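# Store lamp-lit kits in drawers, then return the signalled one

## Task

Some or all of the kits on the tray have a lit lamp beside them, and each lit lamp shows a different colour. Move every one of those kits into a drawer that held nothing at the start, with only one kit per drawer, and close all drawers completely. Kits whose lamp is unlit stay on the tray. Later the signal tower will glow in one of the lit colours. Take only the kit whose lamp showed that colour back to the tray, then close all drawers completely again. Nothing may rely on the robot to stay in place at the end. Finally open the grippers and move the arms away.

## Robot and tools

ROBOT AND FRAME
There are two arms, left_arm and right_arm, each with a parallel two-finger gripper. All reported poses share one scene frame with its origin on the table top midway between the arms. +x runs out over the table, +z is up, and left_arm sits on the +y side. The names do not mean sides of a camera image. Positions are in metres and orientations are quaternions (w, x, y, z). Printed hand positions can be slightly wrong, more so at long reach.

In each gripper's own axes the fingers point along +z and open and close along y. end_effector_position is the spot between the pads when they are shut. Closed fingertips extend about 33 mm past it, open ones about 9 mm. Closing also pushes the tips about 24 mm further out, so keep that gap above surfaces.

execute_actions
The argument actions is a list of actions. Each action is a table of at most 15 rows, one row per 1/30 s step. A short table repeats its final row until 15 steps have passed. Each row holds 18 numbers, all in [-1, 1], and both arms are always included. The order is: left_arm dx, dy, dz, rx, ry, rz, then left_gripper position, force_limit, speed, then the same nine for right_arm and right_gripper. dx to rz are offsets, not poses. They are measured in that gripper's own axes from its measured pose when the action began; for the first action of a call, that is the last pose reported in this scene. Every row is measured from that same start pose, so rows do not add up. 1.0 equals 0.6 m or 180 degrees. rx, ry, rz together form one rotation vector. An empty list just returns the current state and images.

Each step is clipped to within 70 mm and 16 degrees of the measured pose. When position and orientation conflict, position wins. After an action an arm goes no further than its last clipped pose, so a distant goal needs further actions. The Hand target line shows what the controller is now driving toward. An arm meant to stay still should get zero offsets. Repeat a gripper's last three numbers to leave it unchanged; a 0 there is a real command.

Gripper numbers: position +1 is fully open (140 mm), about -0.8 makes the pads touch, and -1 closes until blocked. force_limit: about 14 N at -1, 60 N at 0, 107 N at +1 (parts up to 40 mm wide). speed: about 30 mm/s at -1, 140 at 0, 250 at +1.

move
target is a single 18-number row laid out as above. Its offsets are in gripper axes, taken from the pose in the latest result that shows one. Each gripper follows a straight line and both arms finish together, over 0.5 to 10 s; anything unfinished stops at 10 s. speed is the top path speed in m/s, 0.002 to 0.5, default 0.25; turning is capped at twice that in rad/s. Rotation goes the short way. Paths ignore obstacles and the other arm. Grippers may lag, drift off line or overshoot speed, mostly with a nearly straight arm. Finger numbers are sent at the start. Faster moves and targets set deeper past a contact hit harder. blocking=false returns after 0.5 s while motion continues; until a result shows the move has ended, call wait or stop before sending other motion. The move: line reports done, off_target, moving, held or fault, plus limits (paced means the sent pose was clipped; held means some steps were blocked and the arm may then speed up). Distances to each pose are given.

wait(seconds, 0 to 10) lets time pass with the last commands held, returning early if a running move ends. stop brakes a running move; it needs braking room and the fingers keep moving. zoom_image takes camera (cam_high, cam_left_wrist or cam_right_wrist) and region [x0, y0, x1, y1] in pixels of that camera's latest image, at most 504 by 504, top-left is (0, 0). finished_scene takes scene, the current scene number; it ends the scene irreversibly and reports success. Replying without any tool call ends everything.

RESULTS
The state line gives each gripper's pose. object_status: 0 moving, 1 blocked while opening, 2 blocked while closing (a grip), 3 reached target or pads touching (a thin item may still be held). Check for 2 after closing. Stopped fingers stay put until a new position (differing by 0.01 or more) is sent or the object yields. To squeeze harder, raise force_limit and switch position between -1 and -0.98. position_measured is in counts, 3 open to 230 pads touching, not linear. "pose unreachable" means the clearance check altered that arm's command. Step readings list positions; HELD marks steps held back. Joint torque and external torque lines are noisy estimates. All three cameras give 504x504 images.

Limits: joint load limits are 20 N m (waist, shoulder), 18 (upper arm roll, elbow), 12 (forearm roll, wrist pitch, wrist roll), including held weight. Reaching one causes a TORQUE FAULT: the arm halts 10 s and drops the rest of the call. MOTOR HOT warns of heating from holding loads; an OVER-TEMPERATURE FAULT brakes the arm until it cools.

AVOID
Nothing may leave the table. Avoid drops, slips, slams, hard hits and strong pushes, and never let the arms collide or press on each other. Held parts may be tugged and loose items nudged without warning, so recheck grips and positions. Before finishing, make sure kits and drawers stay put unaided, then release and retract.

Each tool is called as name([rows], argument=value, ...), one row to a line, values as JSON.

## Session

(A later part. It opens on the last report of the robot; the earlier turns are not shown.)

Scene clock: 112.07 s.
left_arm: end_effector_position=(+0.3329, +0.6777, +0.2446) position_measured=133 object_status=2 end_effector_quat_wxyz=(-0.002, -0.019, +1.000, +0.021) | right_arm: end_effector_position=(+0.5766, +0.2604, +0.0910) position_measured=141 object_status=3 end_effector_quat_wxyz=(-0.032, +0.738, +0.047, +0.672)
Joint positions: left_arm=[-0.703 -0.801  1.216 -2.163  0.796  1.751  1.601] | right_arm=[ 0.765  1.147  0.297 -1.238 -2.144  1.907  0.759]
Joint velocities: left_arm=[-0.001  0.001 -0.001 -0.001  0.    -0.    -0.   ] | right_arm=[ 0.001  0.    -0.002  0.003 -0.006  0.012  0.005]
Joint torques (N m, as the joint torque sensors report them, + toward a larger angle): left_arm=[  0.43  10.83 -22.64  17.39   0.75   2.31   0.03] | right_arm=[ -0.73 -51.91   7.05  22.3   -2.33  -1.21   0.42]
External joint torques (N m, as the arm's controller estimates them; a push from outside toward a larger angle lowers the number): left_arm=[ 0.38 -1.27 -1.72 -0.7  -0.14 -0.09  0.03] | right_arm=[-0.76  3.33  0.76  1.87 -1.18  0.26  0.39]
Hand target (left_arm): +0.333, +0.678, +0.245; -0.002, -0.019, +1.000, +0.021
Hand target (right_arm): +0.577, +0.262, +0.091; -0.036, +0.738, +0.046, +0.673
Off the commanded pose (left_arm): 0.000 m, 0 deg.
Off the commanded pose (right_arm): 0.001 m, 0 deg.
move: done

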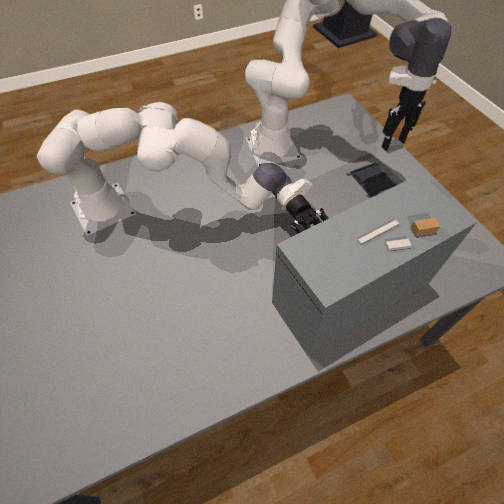

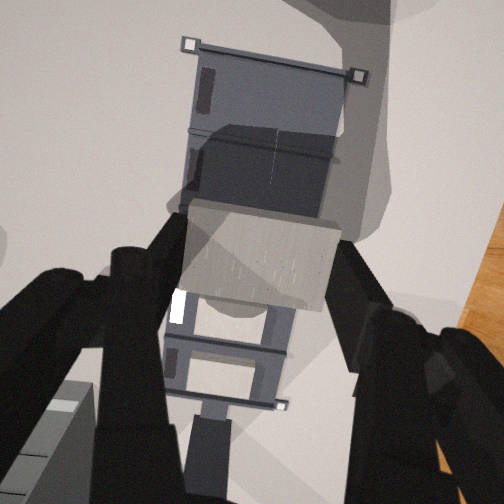

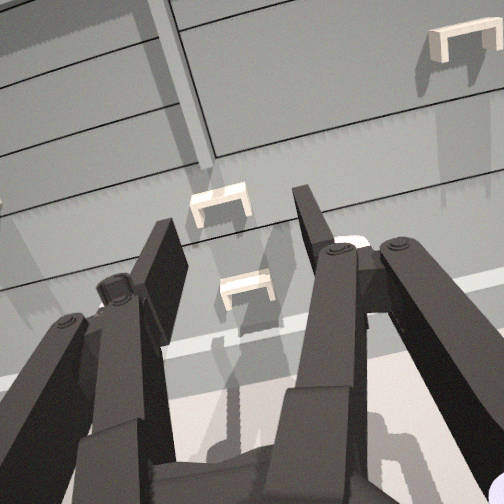

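move(target=[0,0,0,0,0,0,-1,0,-0.5,0.006,-0.008,0.027,0,0,0,-0.1,0.3,0], speed=0.05)

move(target=[0,0,0,0,0,0,-1,0,-0.5,0,0,0,0,0,0,-1,0.3,-0.5])

move(target=[0,0,0,0,0,0,-1,0,-0.5,-0.021,0,-0.225,0,0,0,-1,0.3,-0.5], speed=0.08)

Scene clock: 115.03 s.
left_arm: end_effector_position=(+0.3329, +0.6777, +0.2446) position_measured=133 object_status=2 end_effector_quat_wxyz=(-0.002, -0.019, +1.000, +0.021) | right_arm: end_effector_position=(+0.5908, +0.2679, +0.0937) position_measured=141 object_status=3 end_effector_quat_wxyz=(-0.037, +0.738, +0.041, +0.672)
Joint positions: left_arm=[-0.703 -0.801  1.216 -2.163  0.796  1.751  1.601] | right_arm=[ 0.761  1.189  0.297 -1.152 -2.145  1.938  0.737]
Joint velocities: left_arm=[-0.     0.001 -0.     0.001  0.    -0.     0.001] | right_arm=[ 0.001  0.005  0.001  0.007 -0.001  0.013 -0.023]
Joint torques (N m, as the joint torque sensors report them, + toward a larger angle): left_arm=[ -0.16  11.1  -22.37  17.42   0.75   2.48   0.11] | right_arm=[ -1.14 -53.57   5.75  22.73  -1.36  -1.18  -0.28]
External joint torques (N m, as the arm's controller estimates them; a push from outside toward a larger angle lowers the number): left_arm=[-0.1  -1.09 -1.37 -0.59 -0.14  0.08  0.1 ] | right_arm=[-1.41  2.93 -0.59  1.67 -0.22  0.22 -0.31]
Hand target (left_arm): +0.333, +0.678, +0.245; -0.002, -0.019, +1.000, +0.021
Hand target (right_arm): +0.592, +0.267, +0.093; -0.032, +0.738, +0.047, +0.672
Off the commanded pose (left_arm): 0.000 m, 0 deg.
Off the commanded pose (right_arm): 0.002 m, 1 deg.
move: done

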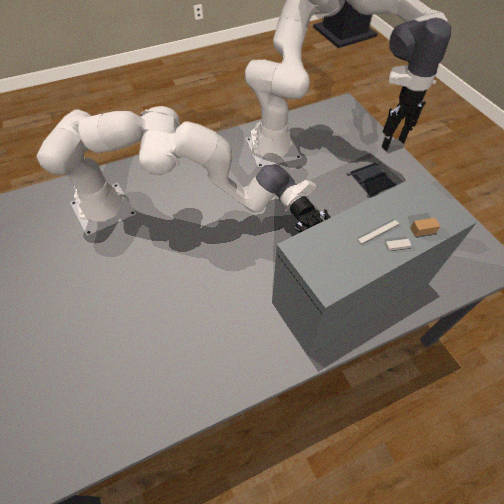

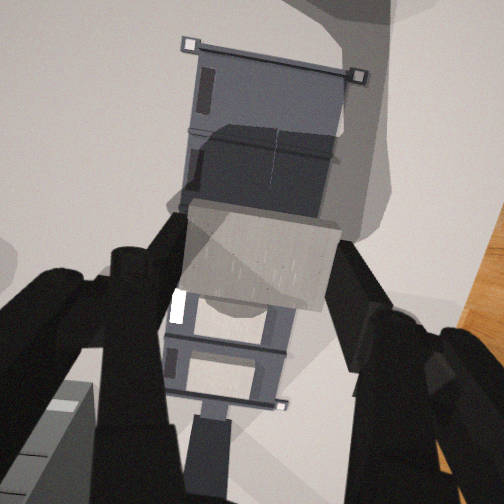

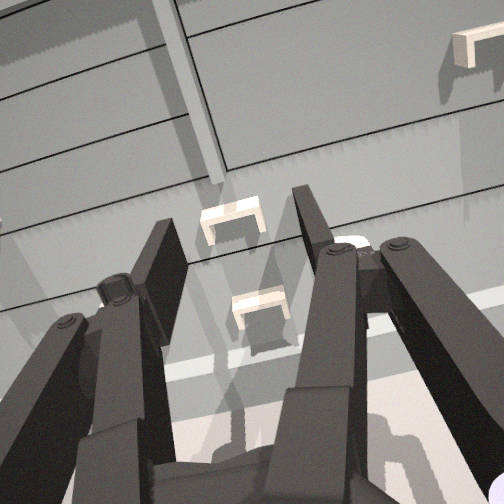

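Scene clock: 115.63 s.
left_arm: end_effector_position=(+0.3329, +0.6777, +0.2446) position_measured=133 object_status=2 end_effector_quat_wxyz=(-0.002, -0.019, +1.000, +0.021) | right_arm: end_effector_position=(+0.5902, +0.2687, +0.0938) position_measured=194 object_status=2 end_effector_quat_wxyz=(-0.037, +0.738, +0.042, +0.672)
Joint positions: left_arm=[-0.703 -0.801  1.216 -2.163  0.796  1.751  1.601] | right_arm=[ 0.762  1.189  0.297 -1.152 -2.145  1.939  0.737]
Joint velocities: left_arm=[ 0.     0.001  0.     0.001 -0.001 -0.     0.002] | right_arm=[-0.001  0.001 -0.     0.003 -0.001 -0.     0.   ]
Joint torques (N m, as the joint torque sensors report them, + toward a larger angle): left_arm=[  1.17  10.85 -22.11  17.69   0.68   2.3    0.11] | right_arm=[ -0.93 -54.41   6.97  21.23  -1.01  -1.65   0.12]
External joint torques (N m, as the arm's controller estimates them; a push from outside toward a larger angle lowers the number): left_arm=[ 1.18 -1.25 -1.07 -0.46 -0.21 -0.12  0.1 ] | right_arm=[-0.66  1.65  0.97  0.26  0.11 -0.22  0.1 ]
Hand target (left_arm): +0.333, +0.678, +0.245; -0.002, -0.019, +1.000, +0.021
Hand target (right_arm): +0.591, +0.268, +0.094; -0.037, +0.738, +0.041, +0.672
Off the commanded pose (left_arm): 0.000 m, 0 deg.
Off the commanded pose (right_arm): 0.001 m, 0 deg.
move: done

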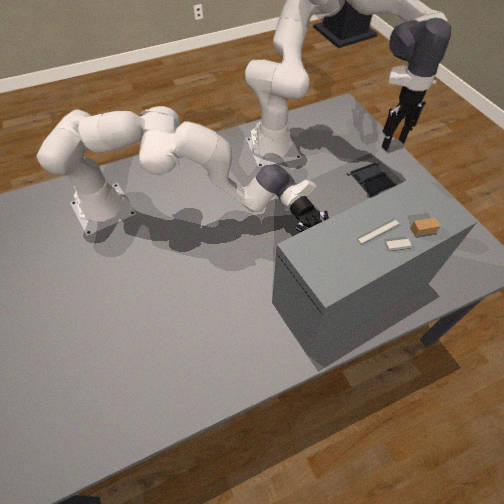

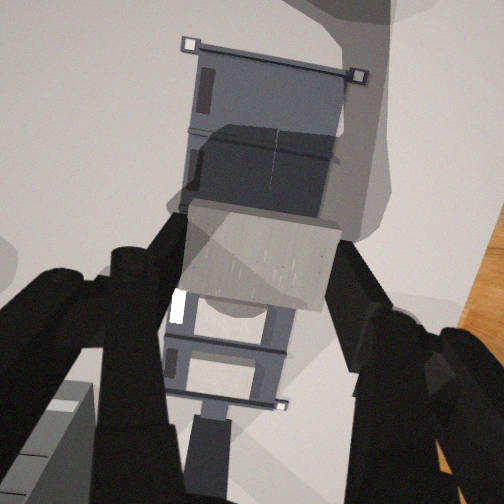

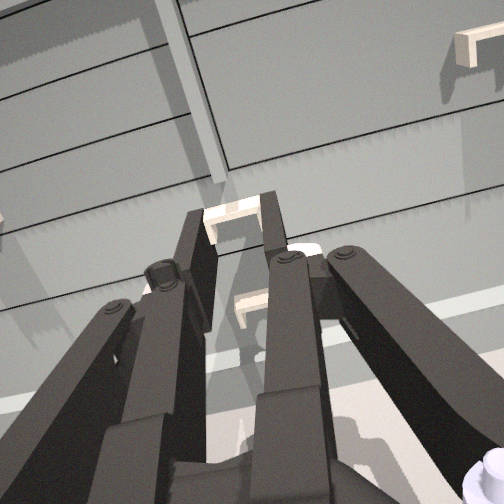

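Scene clock: 117.70 s.
left_arm: end_effector_position=(+0.3329, +0.6777, +0.2446) position_measured=133 object_status=2 end_effector_quat_wxyz=(-0.002, -0.019, +1.000, +0.021) | right_arm: end_effector_position=(+0.4594, +0.2526, +0.0964) position_measured=194 object_status=2 end_effector_quat_wxyz=(-0.035, +0.736, +0.046, +0.675)
Joint positions: left_arm=[-0.703 -0.801  1.216 -2.163  0.796  1.751  1.601] | right_arm=[ 0.859  0.996  0.353 -1.537 -2.069  1.706  0.864]
Joint velocities: left_arm=[-0.001  0.001 -0.    -0.     0.002 -0.001 -0.001] | right_arm=[ 0.001 -0.     0.005 -0.005 -0.001 -0.008  0.011]
Joint torques (N m, as the joint torque sensors report them, + toward a larger angle): left_arm=[  0.23  10.96 -22.87  17.58   0.71   2.34   0.  ] | right_arm=[  0.62 -49.9    9.79  15.58  -0.22  -2.41   0.38]
External joint torques (N m, as the arm's controller estimates them; a push from outside toward a larger angle lowers the number): left_arm=[ 0.23 -1.2  -1.88 -0.51 -0.18 -0.07  0.  ] | right_arm=[ 0.62  1.18  2.36 -2.71  1.1  -0.75  0.35]
Hand target (left_arm): +0.333, +0.678, +0.245; -0.002, -0.019, +1.000, +0.021
Hand target (right_arm): +0.456, +0.251, +0.095; -0.036, +0.737, +0.043, +0.674
Off the commanded pose (left_arm): 0.000 m, 0 deg.
Off the commanded pose (right_arm): 0.005 m, 1 deg.
move: off_target (right_arm)

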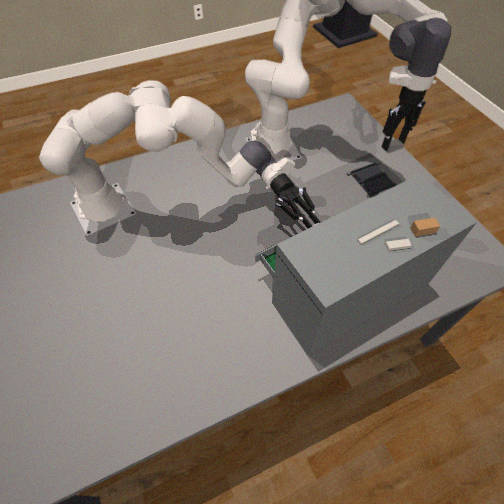

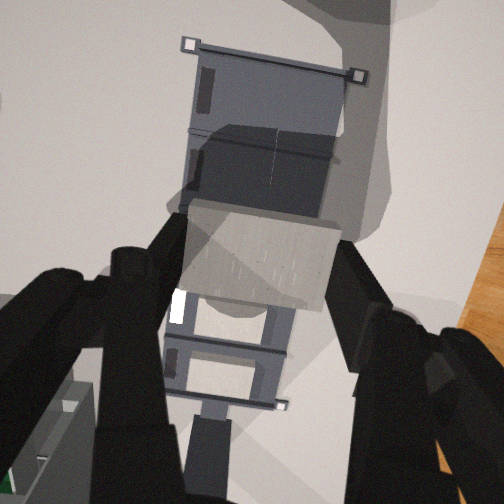

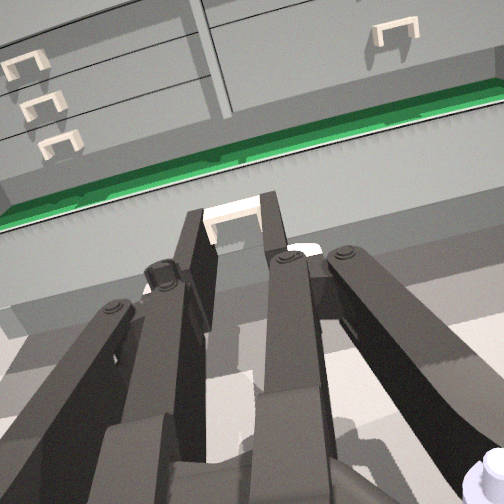

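move(target=[0,0,0,0,0,0,-1,0,-0.5,0,0,0,0,0,0,-0.1,0.3,0])

move(target=[-0.3,-0.5,-0.12,0,0,-0.025,-1,0,-0.5,0,0,-0.12,0,0,0,-0.1,0.3,0])

move(target=[0,0,0,0,0,0,-1,0,-0.5,0,0.4,0.03,0,0,0,-1,0.3,0])

Scene clock: 121.50 s.
left_arm: end_effector_position=(+0.3329, +0.6777, +0.2446) position_measured=133 object_status=2 end_effector_quat_wxyz=(-0.002, -0.019, +1.000, +0.021) | right_arm: end_effector_position=(+0.4591, +0.2526, +0.0964) position_measured=141 object_status=3 end_effector_quat_wxyz=(-0.036, +0.736, +0.046, +0.675)
Joint positions: left_arm=[-0.703 -0.801  1.216 -2.163  0.796  1.751  1.601] | right_arm=[ 0.859  0.996  0.353 -1.538 -2.069  1.705  0.865]
Joint velocities: left_arm=[-0.001 -0.     0.001  0.    -0.     0.001 -0.   ] | right_arm=[ 0.     0.    -0.001  0.001 -0.    -0.     0.001]
Joint torques (N m, as the joint torque sensors report them, + toward a larger angle): left_arm=[ -0.43  11.37 -22.13  17.81   0.78   2.39   0.13] | right_arm=[ -0.37 -49.6    8.4   18.97  -1.53  -1.63   0.06]
External joint torques (N m, as the arm's controller estimates them; a push from outside toward a larger angle lowers the number): left_arm=[-0.43 -0.74 -1.16 -0.3  -0.11 -0.02  0.13] | right_arm=[-0.12  1.54  1.1   0.62 -0.21  0.04  0.03]
Hand target (left_arm): +0.333, +0.678, +0.245; -0.002, -0.019, +1.000, +0.021
Hand target (right_arm): +0.459, +0.253, +0.096; -0.035, +0.736, +0.046, +0.675
Off the commanded pose (left_arm): 0.000 m, 0 deg.
Off the commanded pose (right_arm): 0.000 m, 0 deg.
move: done

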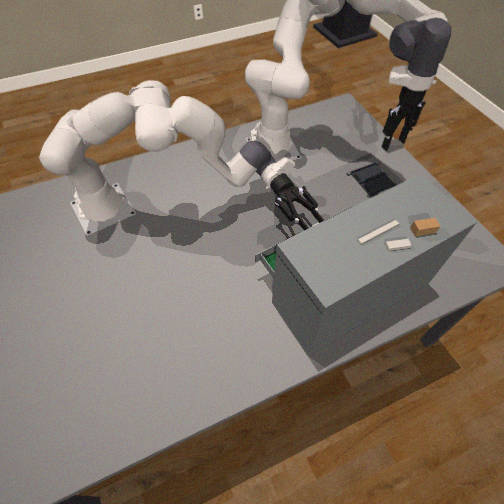

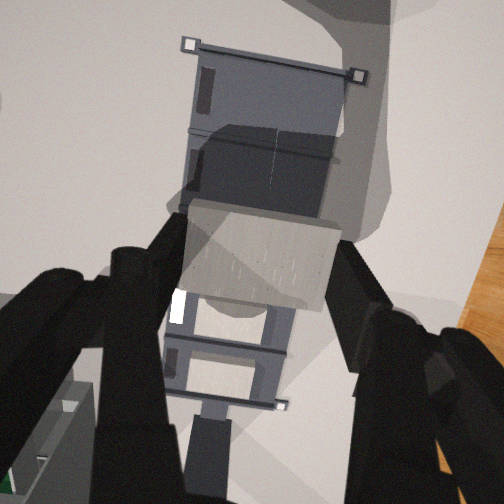

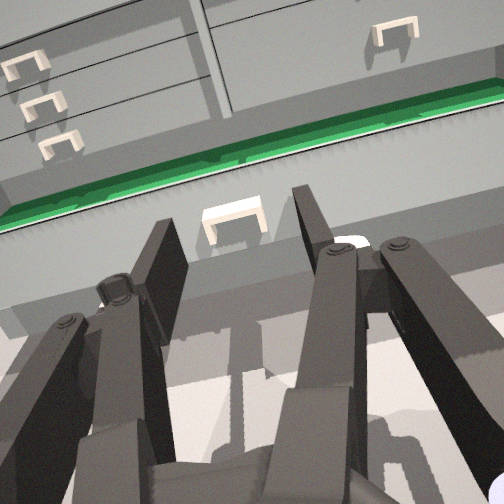

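Scene clock: 123.63 s.
left_arm: end_effector_position=(+0.5238, +0.3756, +0.3138) position_measured=133 object_status=2 end_effector_quat_wxyz=(+0.008, -0.048, +0.999, +0.019) | right_arm: end_effector_position=(+0.3898, +0.2443, +0.1032) position_measured=141 object_status=3 end_effector_quat_wxyz=(-0.033, +0.734, +0.050, +0.677)
Joint positions: left_arm=[-1.657 -0.259  1.654 -1.774  0.307  1.794  1.272] | right_arm=[ 0.915  0.935  0.403 -1.662 -2.009  1.595  0.896]
Joint velocities: left_arm=[-0.025 -0.001  0.02   0.009 -0.    -0.021 -0.018] | right_arm=[ 0.     0.001  0.002 -0.    -0.    -0.004 -0.001]
Joint torques (N m, as the joint torque sensors report them, + toward a larger angle): left_arm=[-1.11 11.07 -9.12 25.26 -0.35  2.09 -0.12] | right_arm=[ -0.62 -48.45  10.6   16.01  -0.56  -2.2    0.45]
External joint torques (N m, as the arm's controller estimates them; a push from outside toward a larger angle lowers the number): left_arm=[-1.21 -1.45 -0.99  1.58 -1.22 -0.36 -0.12] | right_arm=[-0.65  0.5   2.28 -1.27  0.82 -0.47  0.42]
Hand target (left_arm): +0.523, +0.374, +0.314; +0.006, -0.053, +0.998, +0.017
Hand target (right_arm): +0.388, +0.244, +0.103; -0.035, +0.735, +0.046, +0.676
Off the commanded pose (left_arm): 0.012 m, 2 deg.
Off the commanded pose (right_arm): 0.002 m, 1 deg.
move: off_target (left_arm)

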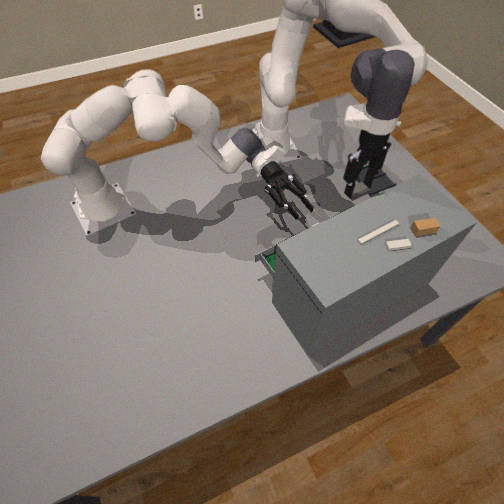

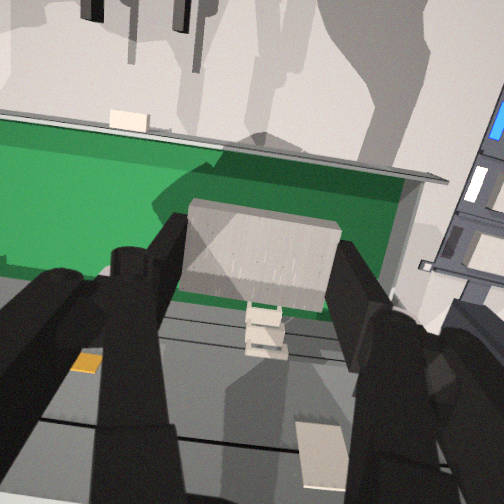

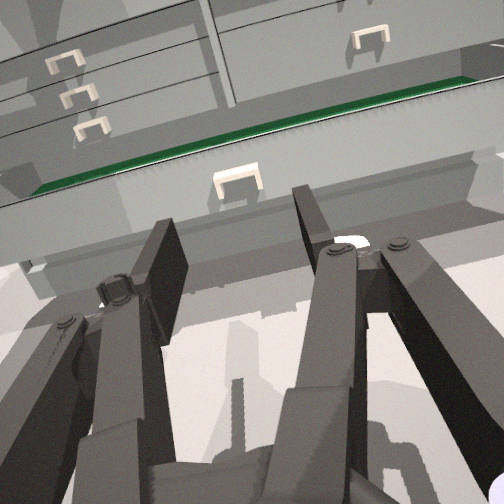

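Scene clock: 125.43 s.
left_arm: end_effector_position=(+0.5238, +0.3756, +0.3138) position_measured=133 object_status=2 end_effector_quat_wxyz=(+0.008, -0.048, +0.999, +0.019) | right_arm: end_effector_position=(+0.4369, +0.0066, +0.1041) position_measured=234 object_status=3 end_effector_quat_wxyz=(-0.028, +0.734, +0.052, +0.676)
Joint positions: left_arm=[-1.657 -0.259  1.654 -1.774  0.307  1.794  1.272] | right_arm=[ 0.66   0.539  0.362 -2.406 -2.132  1.62   1.252]
Joint velocities: left_arm=[-0.001  0.     0.001 -0.     0.     0.    -0.   ] | right_arm=[-0.002 -0.001 -0.     0.001 -0.    -0.     0.03 ]
Joint torques (N m, as the joint torque sensors report them, + toward a larger angle): left_arm=[ 0.57 11.75 -9.22 22.71  0.69  2.46  0.03] | right_arm=[ -1.37 -34.25   6.2   10.58  -1.82  -1.98   0.42]
External joint torques (N m, as the arm's controller estimates them; a push from outside toward a larger angle lowers the number): left_arm=[ 0.68 -0.84 -0.95 -0.84 -0.16  0.02  0.03] | right_arm=[-1.35  0.16  2.15 -0.79 -1.2   0.17  0.39]
Hand target (left_arm): +0.524, +0.376, +0.314; +0.008, -0.048, +0.999, +0.019
Hand target (right_arm): +0.436, +0.008, +0.104; -0.035, +0.735, +0.049, +0.675
Off the commanded pose (left_arm): 0.000 m, 0 deg.
Off the commanded pose (right_arm): 0.003 m, 1 deg.
move: done

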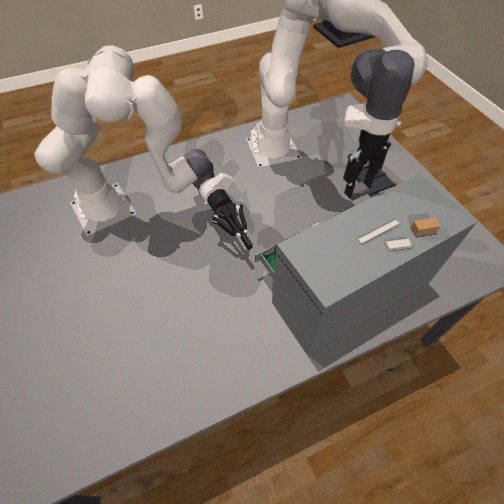

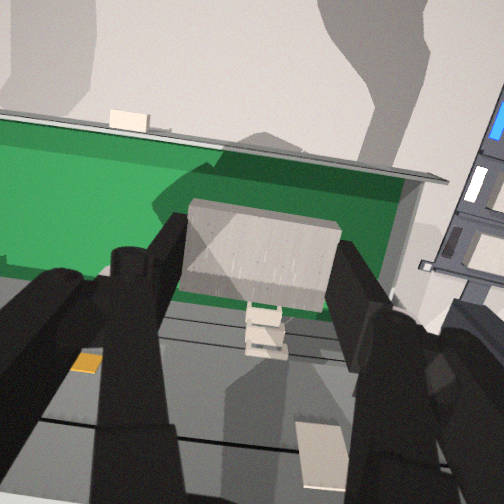

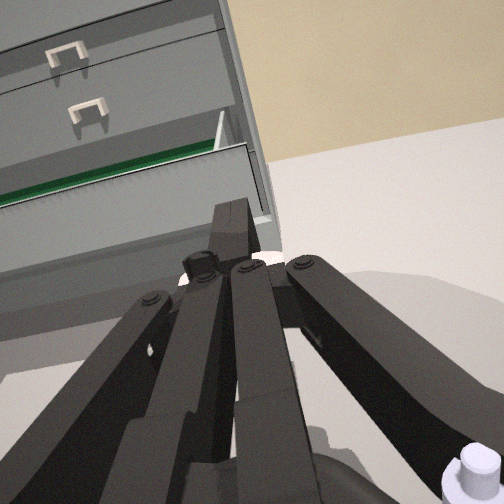

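move(target=[-0.01,-0.085,0.235,0,0,0,-1,0,-0.5,0,0,0,0,0,0,-1,0.3,0], speed=0.15)

Scene clock: 128.57 s.
left_arm: end_effector_position=(+0.5358, +0.3282, +0.1722) position_measured=133 object_status=2 end_effector_quat_wxyz=(+0.007, -0.042, +0.999, +0.016) | right_arm: end_effector_position=(+0.4369, +0.0066, +0.1041) position_measured=234 object_status=3 end_effector_quat_wxyz=(-0.030, +0.735, +0.050, +0.676)
Joint positions: left_arm=[-2.005 -0.404  1.954 -1.96   0.471  2.077  1.094] | right_arm=[ 0.66   0.538  0.362 -2.406 -2.132  1.62   1.259]
Joint velocities: left_arm=[-0.007  0.005  0.008  0.001  0.     0.009 -0.022] | right_arm=[-0.001  0.     0.     0.001  0.001  0.    -0.002]
Joint torques (N m, as the joint torque sensors report them, + toward a larger angle): left_arm=[ -0.73  23.71 -11.86  22.48   1.16   2.8   -0.02] | right_arm=[ -0.06 -33.21   4.53  11.91  -0.69  -2.18  -0.22]
External joint torques (N m, as the arm's controller estimates them; a push from outside toward a larger angle lowers the number): left_arm=[-0.77 -0.26 -0.25  0.4   0.43  0.37 -0.03] | right_arm=[-0.01  1.14  0.5   0.54 -0.08 -0.04 -0.25]
Hand target (left_arm): +0.538, +0.328, +0.174; +0.011, -0.047, +0.999, +0.017
Hand target (right_arm): +0.437, +0.007, +0.104; -0.028, +0.734, +0.052, +0.676
Off the commanded pose (left_arm): 0.003 m, 1 deg.
Off the commanded pose (right_arm): 0.000 m, 0 deg.
move: done

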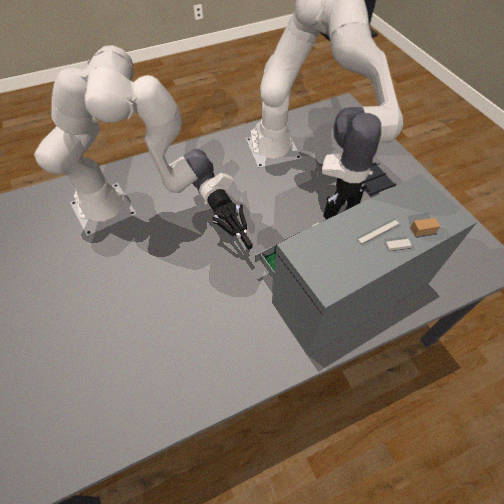

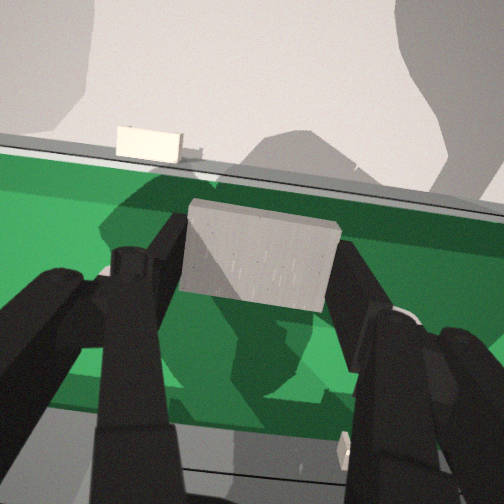

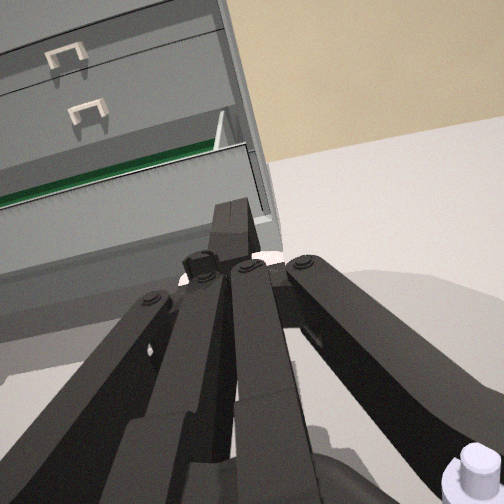

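move(target=[-0.015,0,0.034,0,0,0,-1,0,-0.5,0,0,0,0,0,0,-1,0.3,0], speed=0.04)

Scene clock: 130.50 s.
left_arm: end_effector_position=(+0.5422, +0.3295, +0.1512) position_measured=133 object_status=2 end_effector_quat_wxyz=(+0.004, -0.041, +0.999, +0.015) | right_arm: end_effector_position=(+0.4369, +0.0066, +0.1041) position_measured=234 object_status=3 end_effector_quat_wxyz=(-0.030, +0.735, +0.050, +0.676)
Joint positions: left_arm=[-2.066 -0.453  2.018 -1.947  0.511  2.095  1.077] | right_arm=[ 0.66   0.538  0.362 -2.406 -2.132  1.62   1.259]
Joint velocities: left_arm=[-0.012 -0.     0.009  0.003  0.001  0.008 -0.004] | right_arm=[-0.     0.001 -0.001 -0.001 -0.001  0.001  0.002]
Joint torques (N m, as the joint torque sensors report them, + toward a larger angle): left_arm=[ -0.19  25.03 -13.08  22.94   1.75   2.84  -0.09] | right_arm=[ -0.64 -33.13   5.07  11.74  -0.8   -2.22   0.12]
External joint torques (N m, as the arm's controller estimates them; a push from outside toward a larger angle lowers the number): left_arm=[-0.13 -1.8  -0.5   1.56  1.04  0.45 -0.09] | right_arm=[-0.66  1.19  1.    0.45 -0.19 -0.09  0.1 ]
Hand target (left_arm): +0.545, +0.329, +0.152; +0.008, -0.042, +0.999, +0.016
Hand target (right_arm): +0.437, +0.007, +0.104; -0.030, +0.735, +0.050, +0.676
Off the commanded pose (left_arm): 0.003 m, 0 deg.
Off the commanded pose (right_arm): 0.000 m, 0 deg.
move: done

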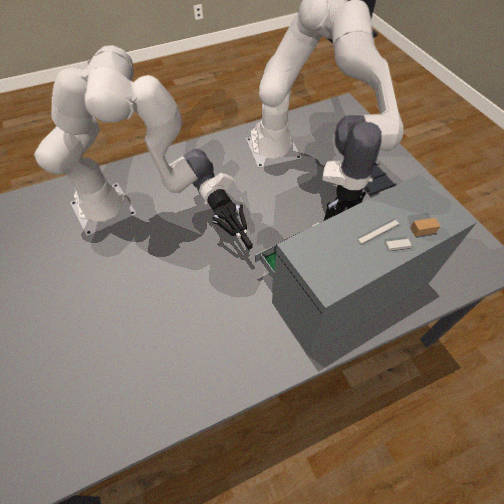

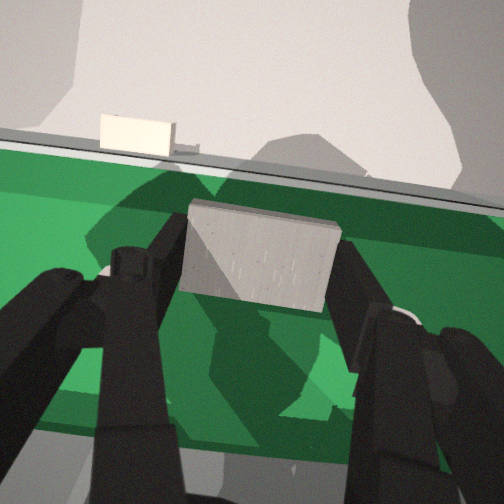

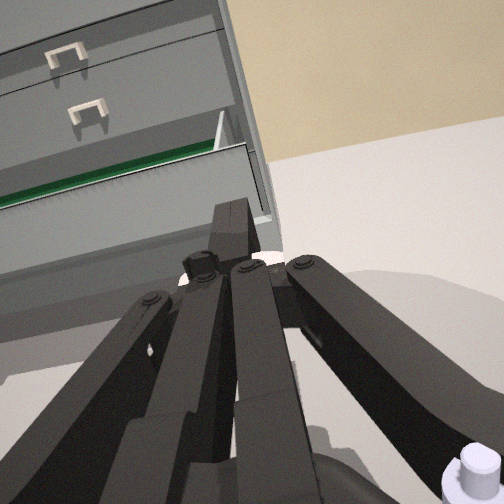

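move(target=[0,0,0.013,0,0,0,-1,0,-0.5,0,0,0,0,0,0,-1,0.3,0], speed=0.02)

move(target=[0,0,0,0,0,0,0.3,0,-0.5,0,0,0,0,0,0,-1,0.3,0])

move(target=[0.05,0,-0.14,0,0,0,0.3,0,0,0,0,0,0,0,0,-1,0.3,0], speed=0.15)

move(target=[0.14,0.6,-0.02,0,0,0.025,0.4,0,0,0,-0.28,-0.06,0,0,0,-1,0.3,0], speed=0.3)

Scene clock: 133.57 s.
left_arm: end_effector_position=(+0.5449, +0.3295, +0.1496) position_measured=133 object_status=2 end_effector_quat_wxyz=(+0.007, -0.041, +0.999, +0.015) | right_arm: end_effector_position=(+0.4369, +0.0066, +0.1041) position_measured=234 object_status=3 end_effector_quat_wxyz=(-0.030, +0.735, +0.050, +0.676)
Joint positions: left_arm=[-2.073 -0.455  2.026 -1.947  0.516  2.106  1.075] | right_arm=[ 0.66   0.538  0.362 -2.406 -2.132  1.62   1.259]
Joint velocities: left_arm=[-0.002  0.     0.004  0.001  0.003  0.008 -0.002] | right_arm=[ 0.001 -0.    -0.001 -0.    -0.    -0.     0.   ]
Joint torques (N m, as the joint torque sensors report them, + toward a larger angle): left_arm=[ -2.25  21.61 -10.19  17.39   1.8    2.81  -0.01] | right_arm=[ -0.45 -33.42   4.93  11.71  -0.74  -2.21   0.14]
External joint torques (N m, as the arm's controller estimates them; a push from outside toward a larger angle lowers the number): left_arm=[-2.25 -5.62  2.42 -4.18  1.08  0.37 -0.01] | right_arm=[-0.52  0.93  0.81  0.41 -0.12 -0.08  0.11]
Hand target (left_arm): +0.542, +0.330, +0.144; +0.004, -0.041, +0.999, +0.015
Hand target (right_arm): +0.437, +0.007, +0.104; -0.030, +0.735, +0.050, +0.676
Off the commanded pose (left_arm): 0.007 m, 0 deg.
Off the commanded pose (right_arm): 0.000 m, 0 deg.
move: off_target (left_arm)

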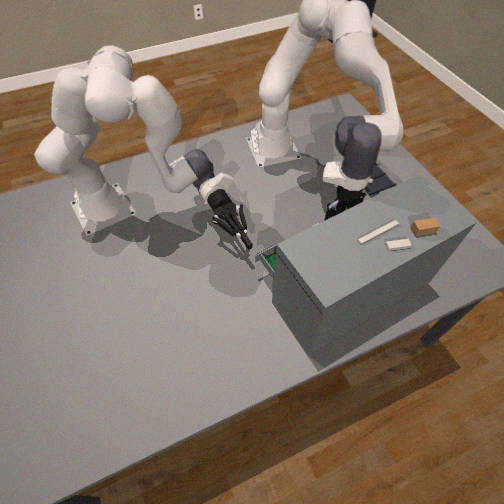

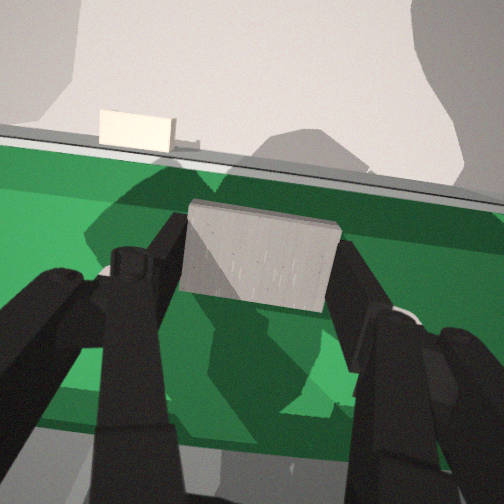

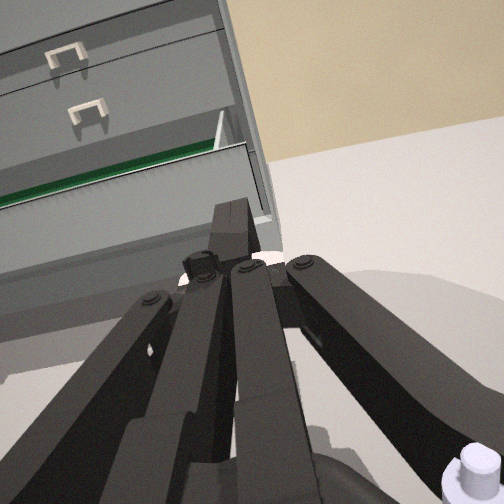

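Scene clock: 134.10 s.
left_arm: end_effector_position=(+0.5452, +0.3295, +0.1501) position_measured=91 object_status=3 end_effector_quat_wxyz=(+0.007, -0.041, +0.999, +0.016) | right_arm: end_effector_position=(+0.4369, +0.0066, +0.1041) position_measured=234 object_status=3 end_effector_quat_wxyz=(-0.030, +0.735, +0.050, +0.676)
Joint positions: left_arm=[-2.073 -0.454  2.026 -1.947  0.516  2.106  1.075] | right_arm=[ 0.66   0.538  0.362 -2.406 -2.132  1.62   1.259]
Joint velocities: left_arm=[-0.001  0.     0.     0.    -0.    -0.     0.001] | right_arm=[-0.002  0.002 -0.001 -0.     0.    -0.001 -0.   ]
Joint torques (N m, as the joint torque sensors report them, + toward a larger angle): left_arm=[  0.51  25.05 -14.28  20.93   0.55   2.36   0.06] | right_arm=[ -0.35 -33.24   5.08  11.83  -0.78  -2.24   0.11]
External joint torques (N m, as the arm's controller estimates them; a push from outside toward a larger angle lowers the number): left_arm=[ 0.42 -2.15 -1.77 -0.68 -0.17 -0.08  0.06] | right_arm=[-0.28  1.03  1.09  0.55 -0.18 -0.1   0.08]
Hand target (left_arm): +0.545, +0.329, +0.150; +0.007, -0.041, +0.999, +0.015
Hand target (right_arm): +0.437, +0.007, +0.104; -0.030, +0.735, +0.050, +0.676
Off the commanded pose (left_arm): 0.001 m, 0 deg.
Off the commanded pose (right_arm): 0.000 m, 0 deg.
move: done

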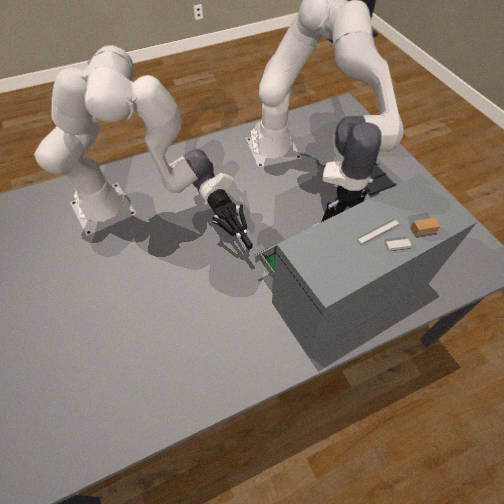

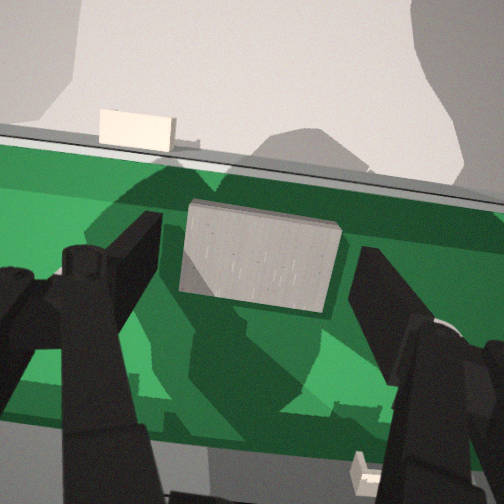

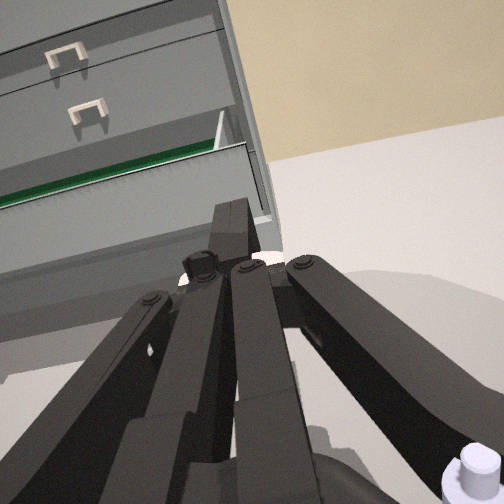

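Scene clock: 135.27 s.
left_arm: end_effector_position=(+0.5157, +0.3254, +0.2336) position_measured=91 object_status=3 end_effector_quat_wxyz=(+0.009, -0.045, +0.999, +0.019) | right_arm: end_effector_position=(+0.4369, +0.0066, +0.1041) position_measured=234 object_status=3 end_effector_quat_wxyz=(-0.030, +0.735, +0.050, +0.676)
Joint positions: left_arm=[-1.793 -0.246  1.751 -1.96   0.31   1.996  1.18 ] | right_arm=[ 0.66   0.538  0.362 -2.406 -2.132  1.62   1.259]
Joint velocities: left_arm=[ 0.02  -0.007 -0.025 -0.002  0.002 -0.005  0.027] | right_arm=[ 0.     0.     0.    -0.002 -0.001 -0.001 -0.001]
Joint torques (N m, as the joint torque sensors report them, + toward a larger angle): left_arm=[ 2.43 11.67 -9.21 21.48  0.06  2.    0.23] | right_arm=[ -0.63 -33.2    5.17  11.52  -0.74  -2.23   0.11]
External joint torques (N m, as the arm's controller estimates them; a push from outside toward a larger angle lowers the number): left_arm=[ 2.37 -2.26 -1.66 -2.02 -0.73 -0.44  0.23] | right_arm=[-0.62  1.12  1.12  0.19 -0.12 -0.1   0.09]
Hand target (left_arm): +0.513, +0.325, +0.232; +0.005, -0.040, +0.999, +0.017
Hand target (right_arm): +0.437, +0.007, +0.104; -0.030, +0.735, +0.050, +0.676
Off the commanded pose (left_arm): 0.002 m, 1 deg.
Off the commanded pose (right_arm): 0.000 m, 0 deg.
move: done

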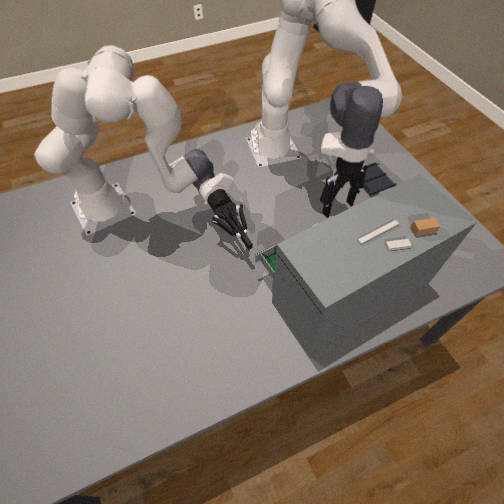

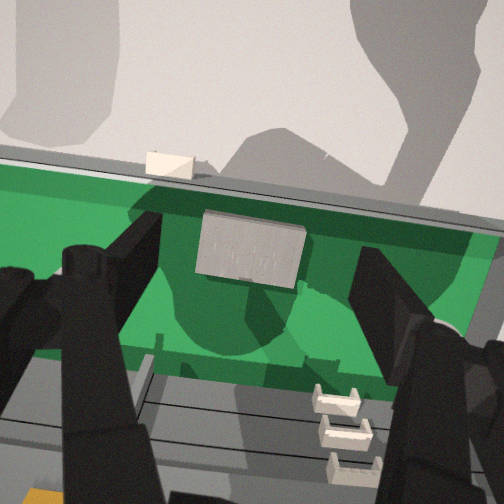

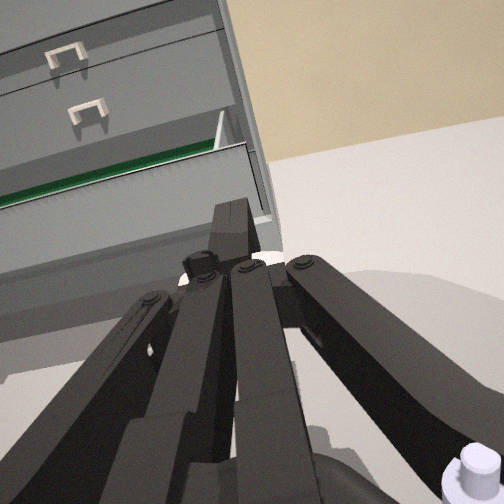

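Scene clock: 137.33 s.
left_arm: end_effector_position=(+0.3960, +0.6805, +0.2495) position_measured=78 object_status=3 end_effector_quat_wxyz=(+0.001, -0.018, +1.000, +0.021) | right_arm: end_effector_position=(+0.3816, +0.1707, +0.1046) position_measured=234 object_status=3 end_effector_quat_wxyz=(-0.035, +0.734, +0.049, +0.677)
Joint positions: left_arm=[-0.9   -0.577  1.405 -2.005  0.635  1.853  1.683] | right_arm=[ 0.862  0.781  0.411 -1.955 -1.994  1.566  1.035]
Joint velocities: left_arm=[ 0.     0.001 -0.001  0.001 -0.    -0.005  0.031] | right_arm=[-0.     0.001 -0.    -0.001 -0.001 -0.002 -0.016]
Joint torques (N m, as the joint torque sensors report them, + toward a larger angle): left_arm=[ -1.48  10.33 -18.22  21.33   1.77   1.83   0.25] | right_arm=[ -0.11 -40.87   7.37  17.14  -0.27  -2.29  -0.21]
External joint torques (N m, as the arm's controller estimates them; a push from outside toward a larger angle lowers the number): left_arm=[-1.49 -2.44 -1.    0.7   0.91 -0.6   0.25] | right_arm=[-0.1   2.59 -0.02  2.07  0.86 -0.38 -0.23]
Hand target (left_arm): +0.396, +0.681, +0.250; +0.000, -0.010, +1.000, +0.022
Hand target (right_arm): +0.383, +0.169, +0.104; -0.029, +0.733, +0.051, +0.677
Off the commanded pose (left_arm): 0.010 m, 2 deg.
Off the commanded pose (right_arm): 0.002 m, 1 deg.
move: off_target (left_arm)

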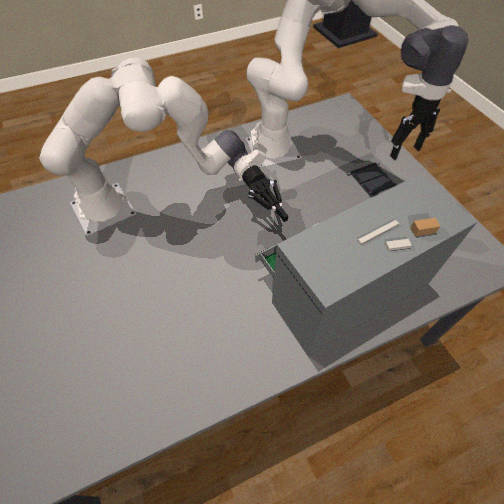

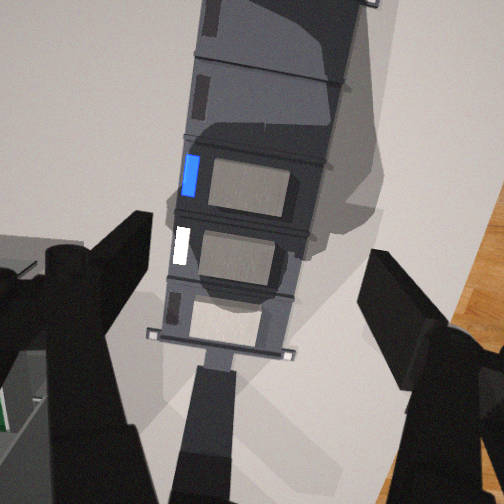

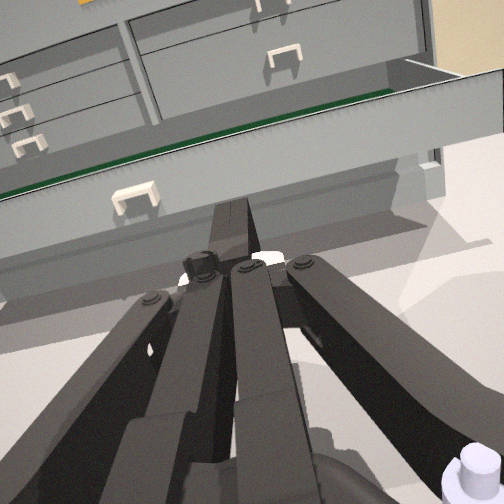

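move(target=[-0.014,-0.013,0.333,0,0,0,0.4,0,0,0.022,-0.047,0.365,0,0,0,-1,0.3,0], speed=0.09)

Scene clock: 142.67 s.
left_arm: end_effector_position=(+0.4073, +0.6782, +0.0506) position_measured=78 object_status=3 end_effector_quat_wxyz=(+0.002, -0.013, +1.000, +0.019) | right_arm: end_effector_position=(+0.5931, +0.2266, +0.0973) position_measured=234 object_status=3 end_effector_quat_wxyz=(-0.040, +0.737, +0.039, +0.674)
Joint positions: left_arm=[-1.274 -0.658  1.944 -2.16   0.866  2.251  1.549] | right_arm=[ 0.713  1.06   0.282 -1.379 -2.18   1.914  0.848]
Joint velocities: left_arm=[-0.003 -0.001  0.004  0.002  0.     0.015 -0.016] | right_arm=[-0.     0.002 -0.002  0.002  0.     0.013 -0.026]
Joint torques (N m, as the joint torque sensors report them, + toward a larger angle): left_arm=[ -1.25  24.95 -17.78  15.31   1.57   2.69  -0.18] | right_arm=[ -0.31 -50.8    5.27  22.94  -2.3   -1.05  -0.19]
External joint torques (N m, as the arm's controller estimates them; a push from outside toward a larger angle lowers the number): left_arm=[-1.3  -0.7   0.04 -1.78  0.92  0.25 -0.18] | right_arm=[-0.44  2.65 -0.87  3.23 -1.22  0.53 -0.22]
Hand target (left_arm): +0.409, +0.678, +0.051; +0.004, -0.015, +1.000, +0.021
Hand target (right_arm): +0.594, +0.228, +0.097; -0.036, +0.736, +0.047, +0.674
Off the commanded pose (left_arm): 0.004 m, 1 deg.
Off the commanded pose (right_arm): 0.004 m, 1 deg.
move: off_target (left_arm, right_arm)

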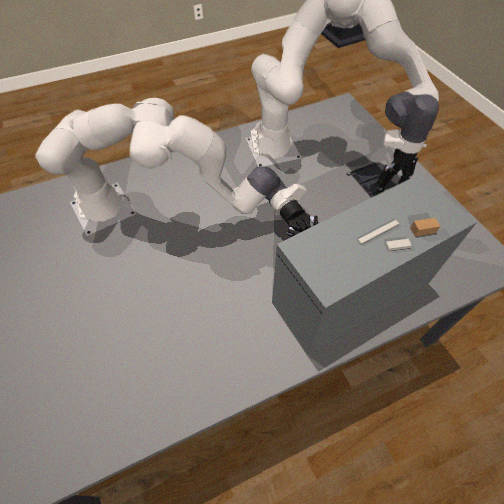

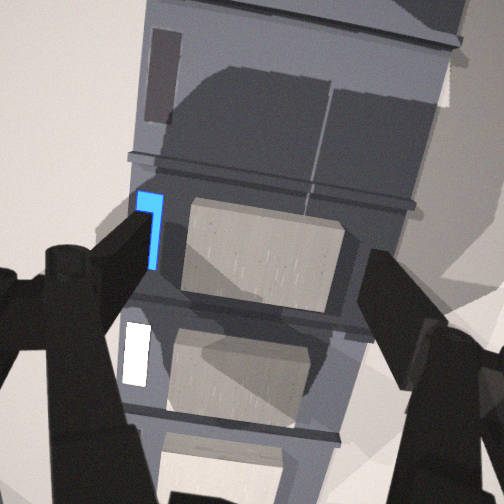

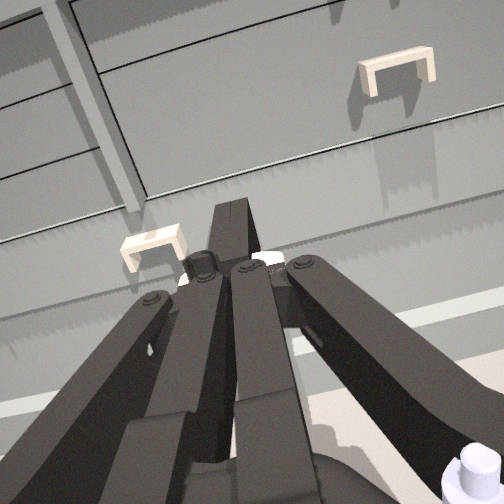

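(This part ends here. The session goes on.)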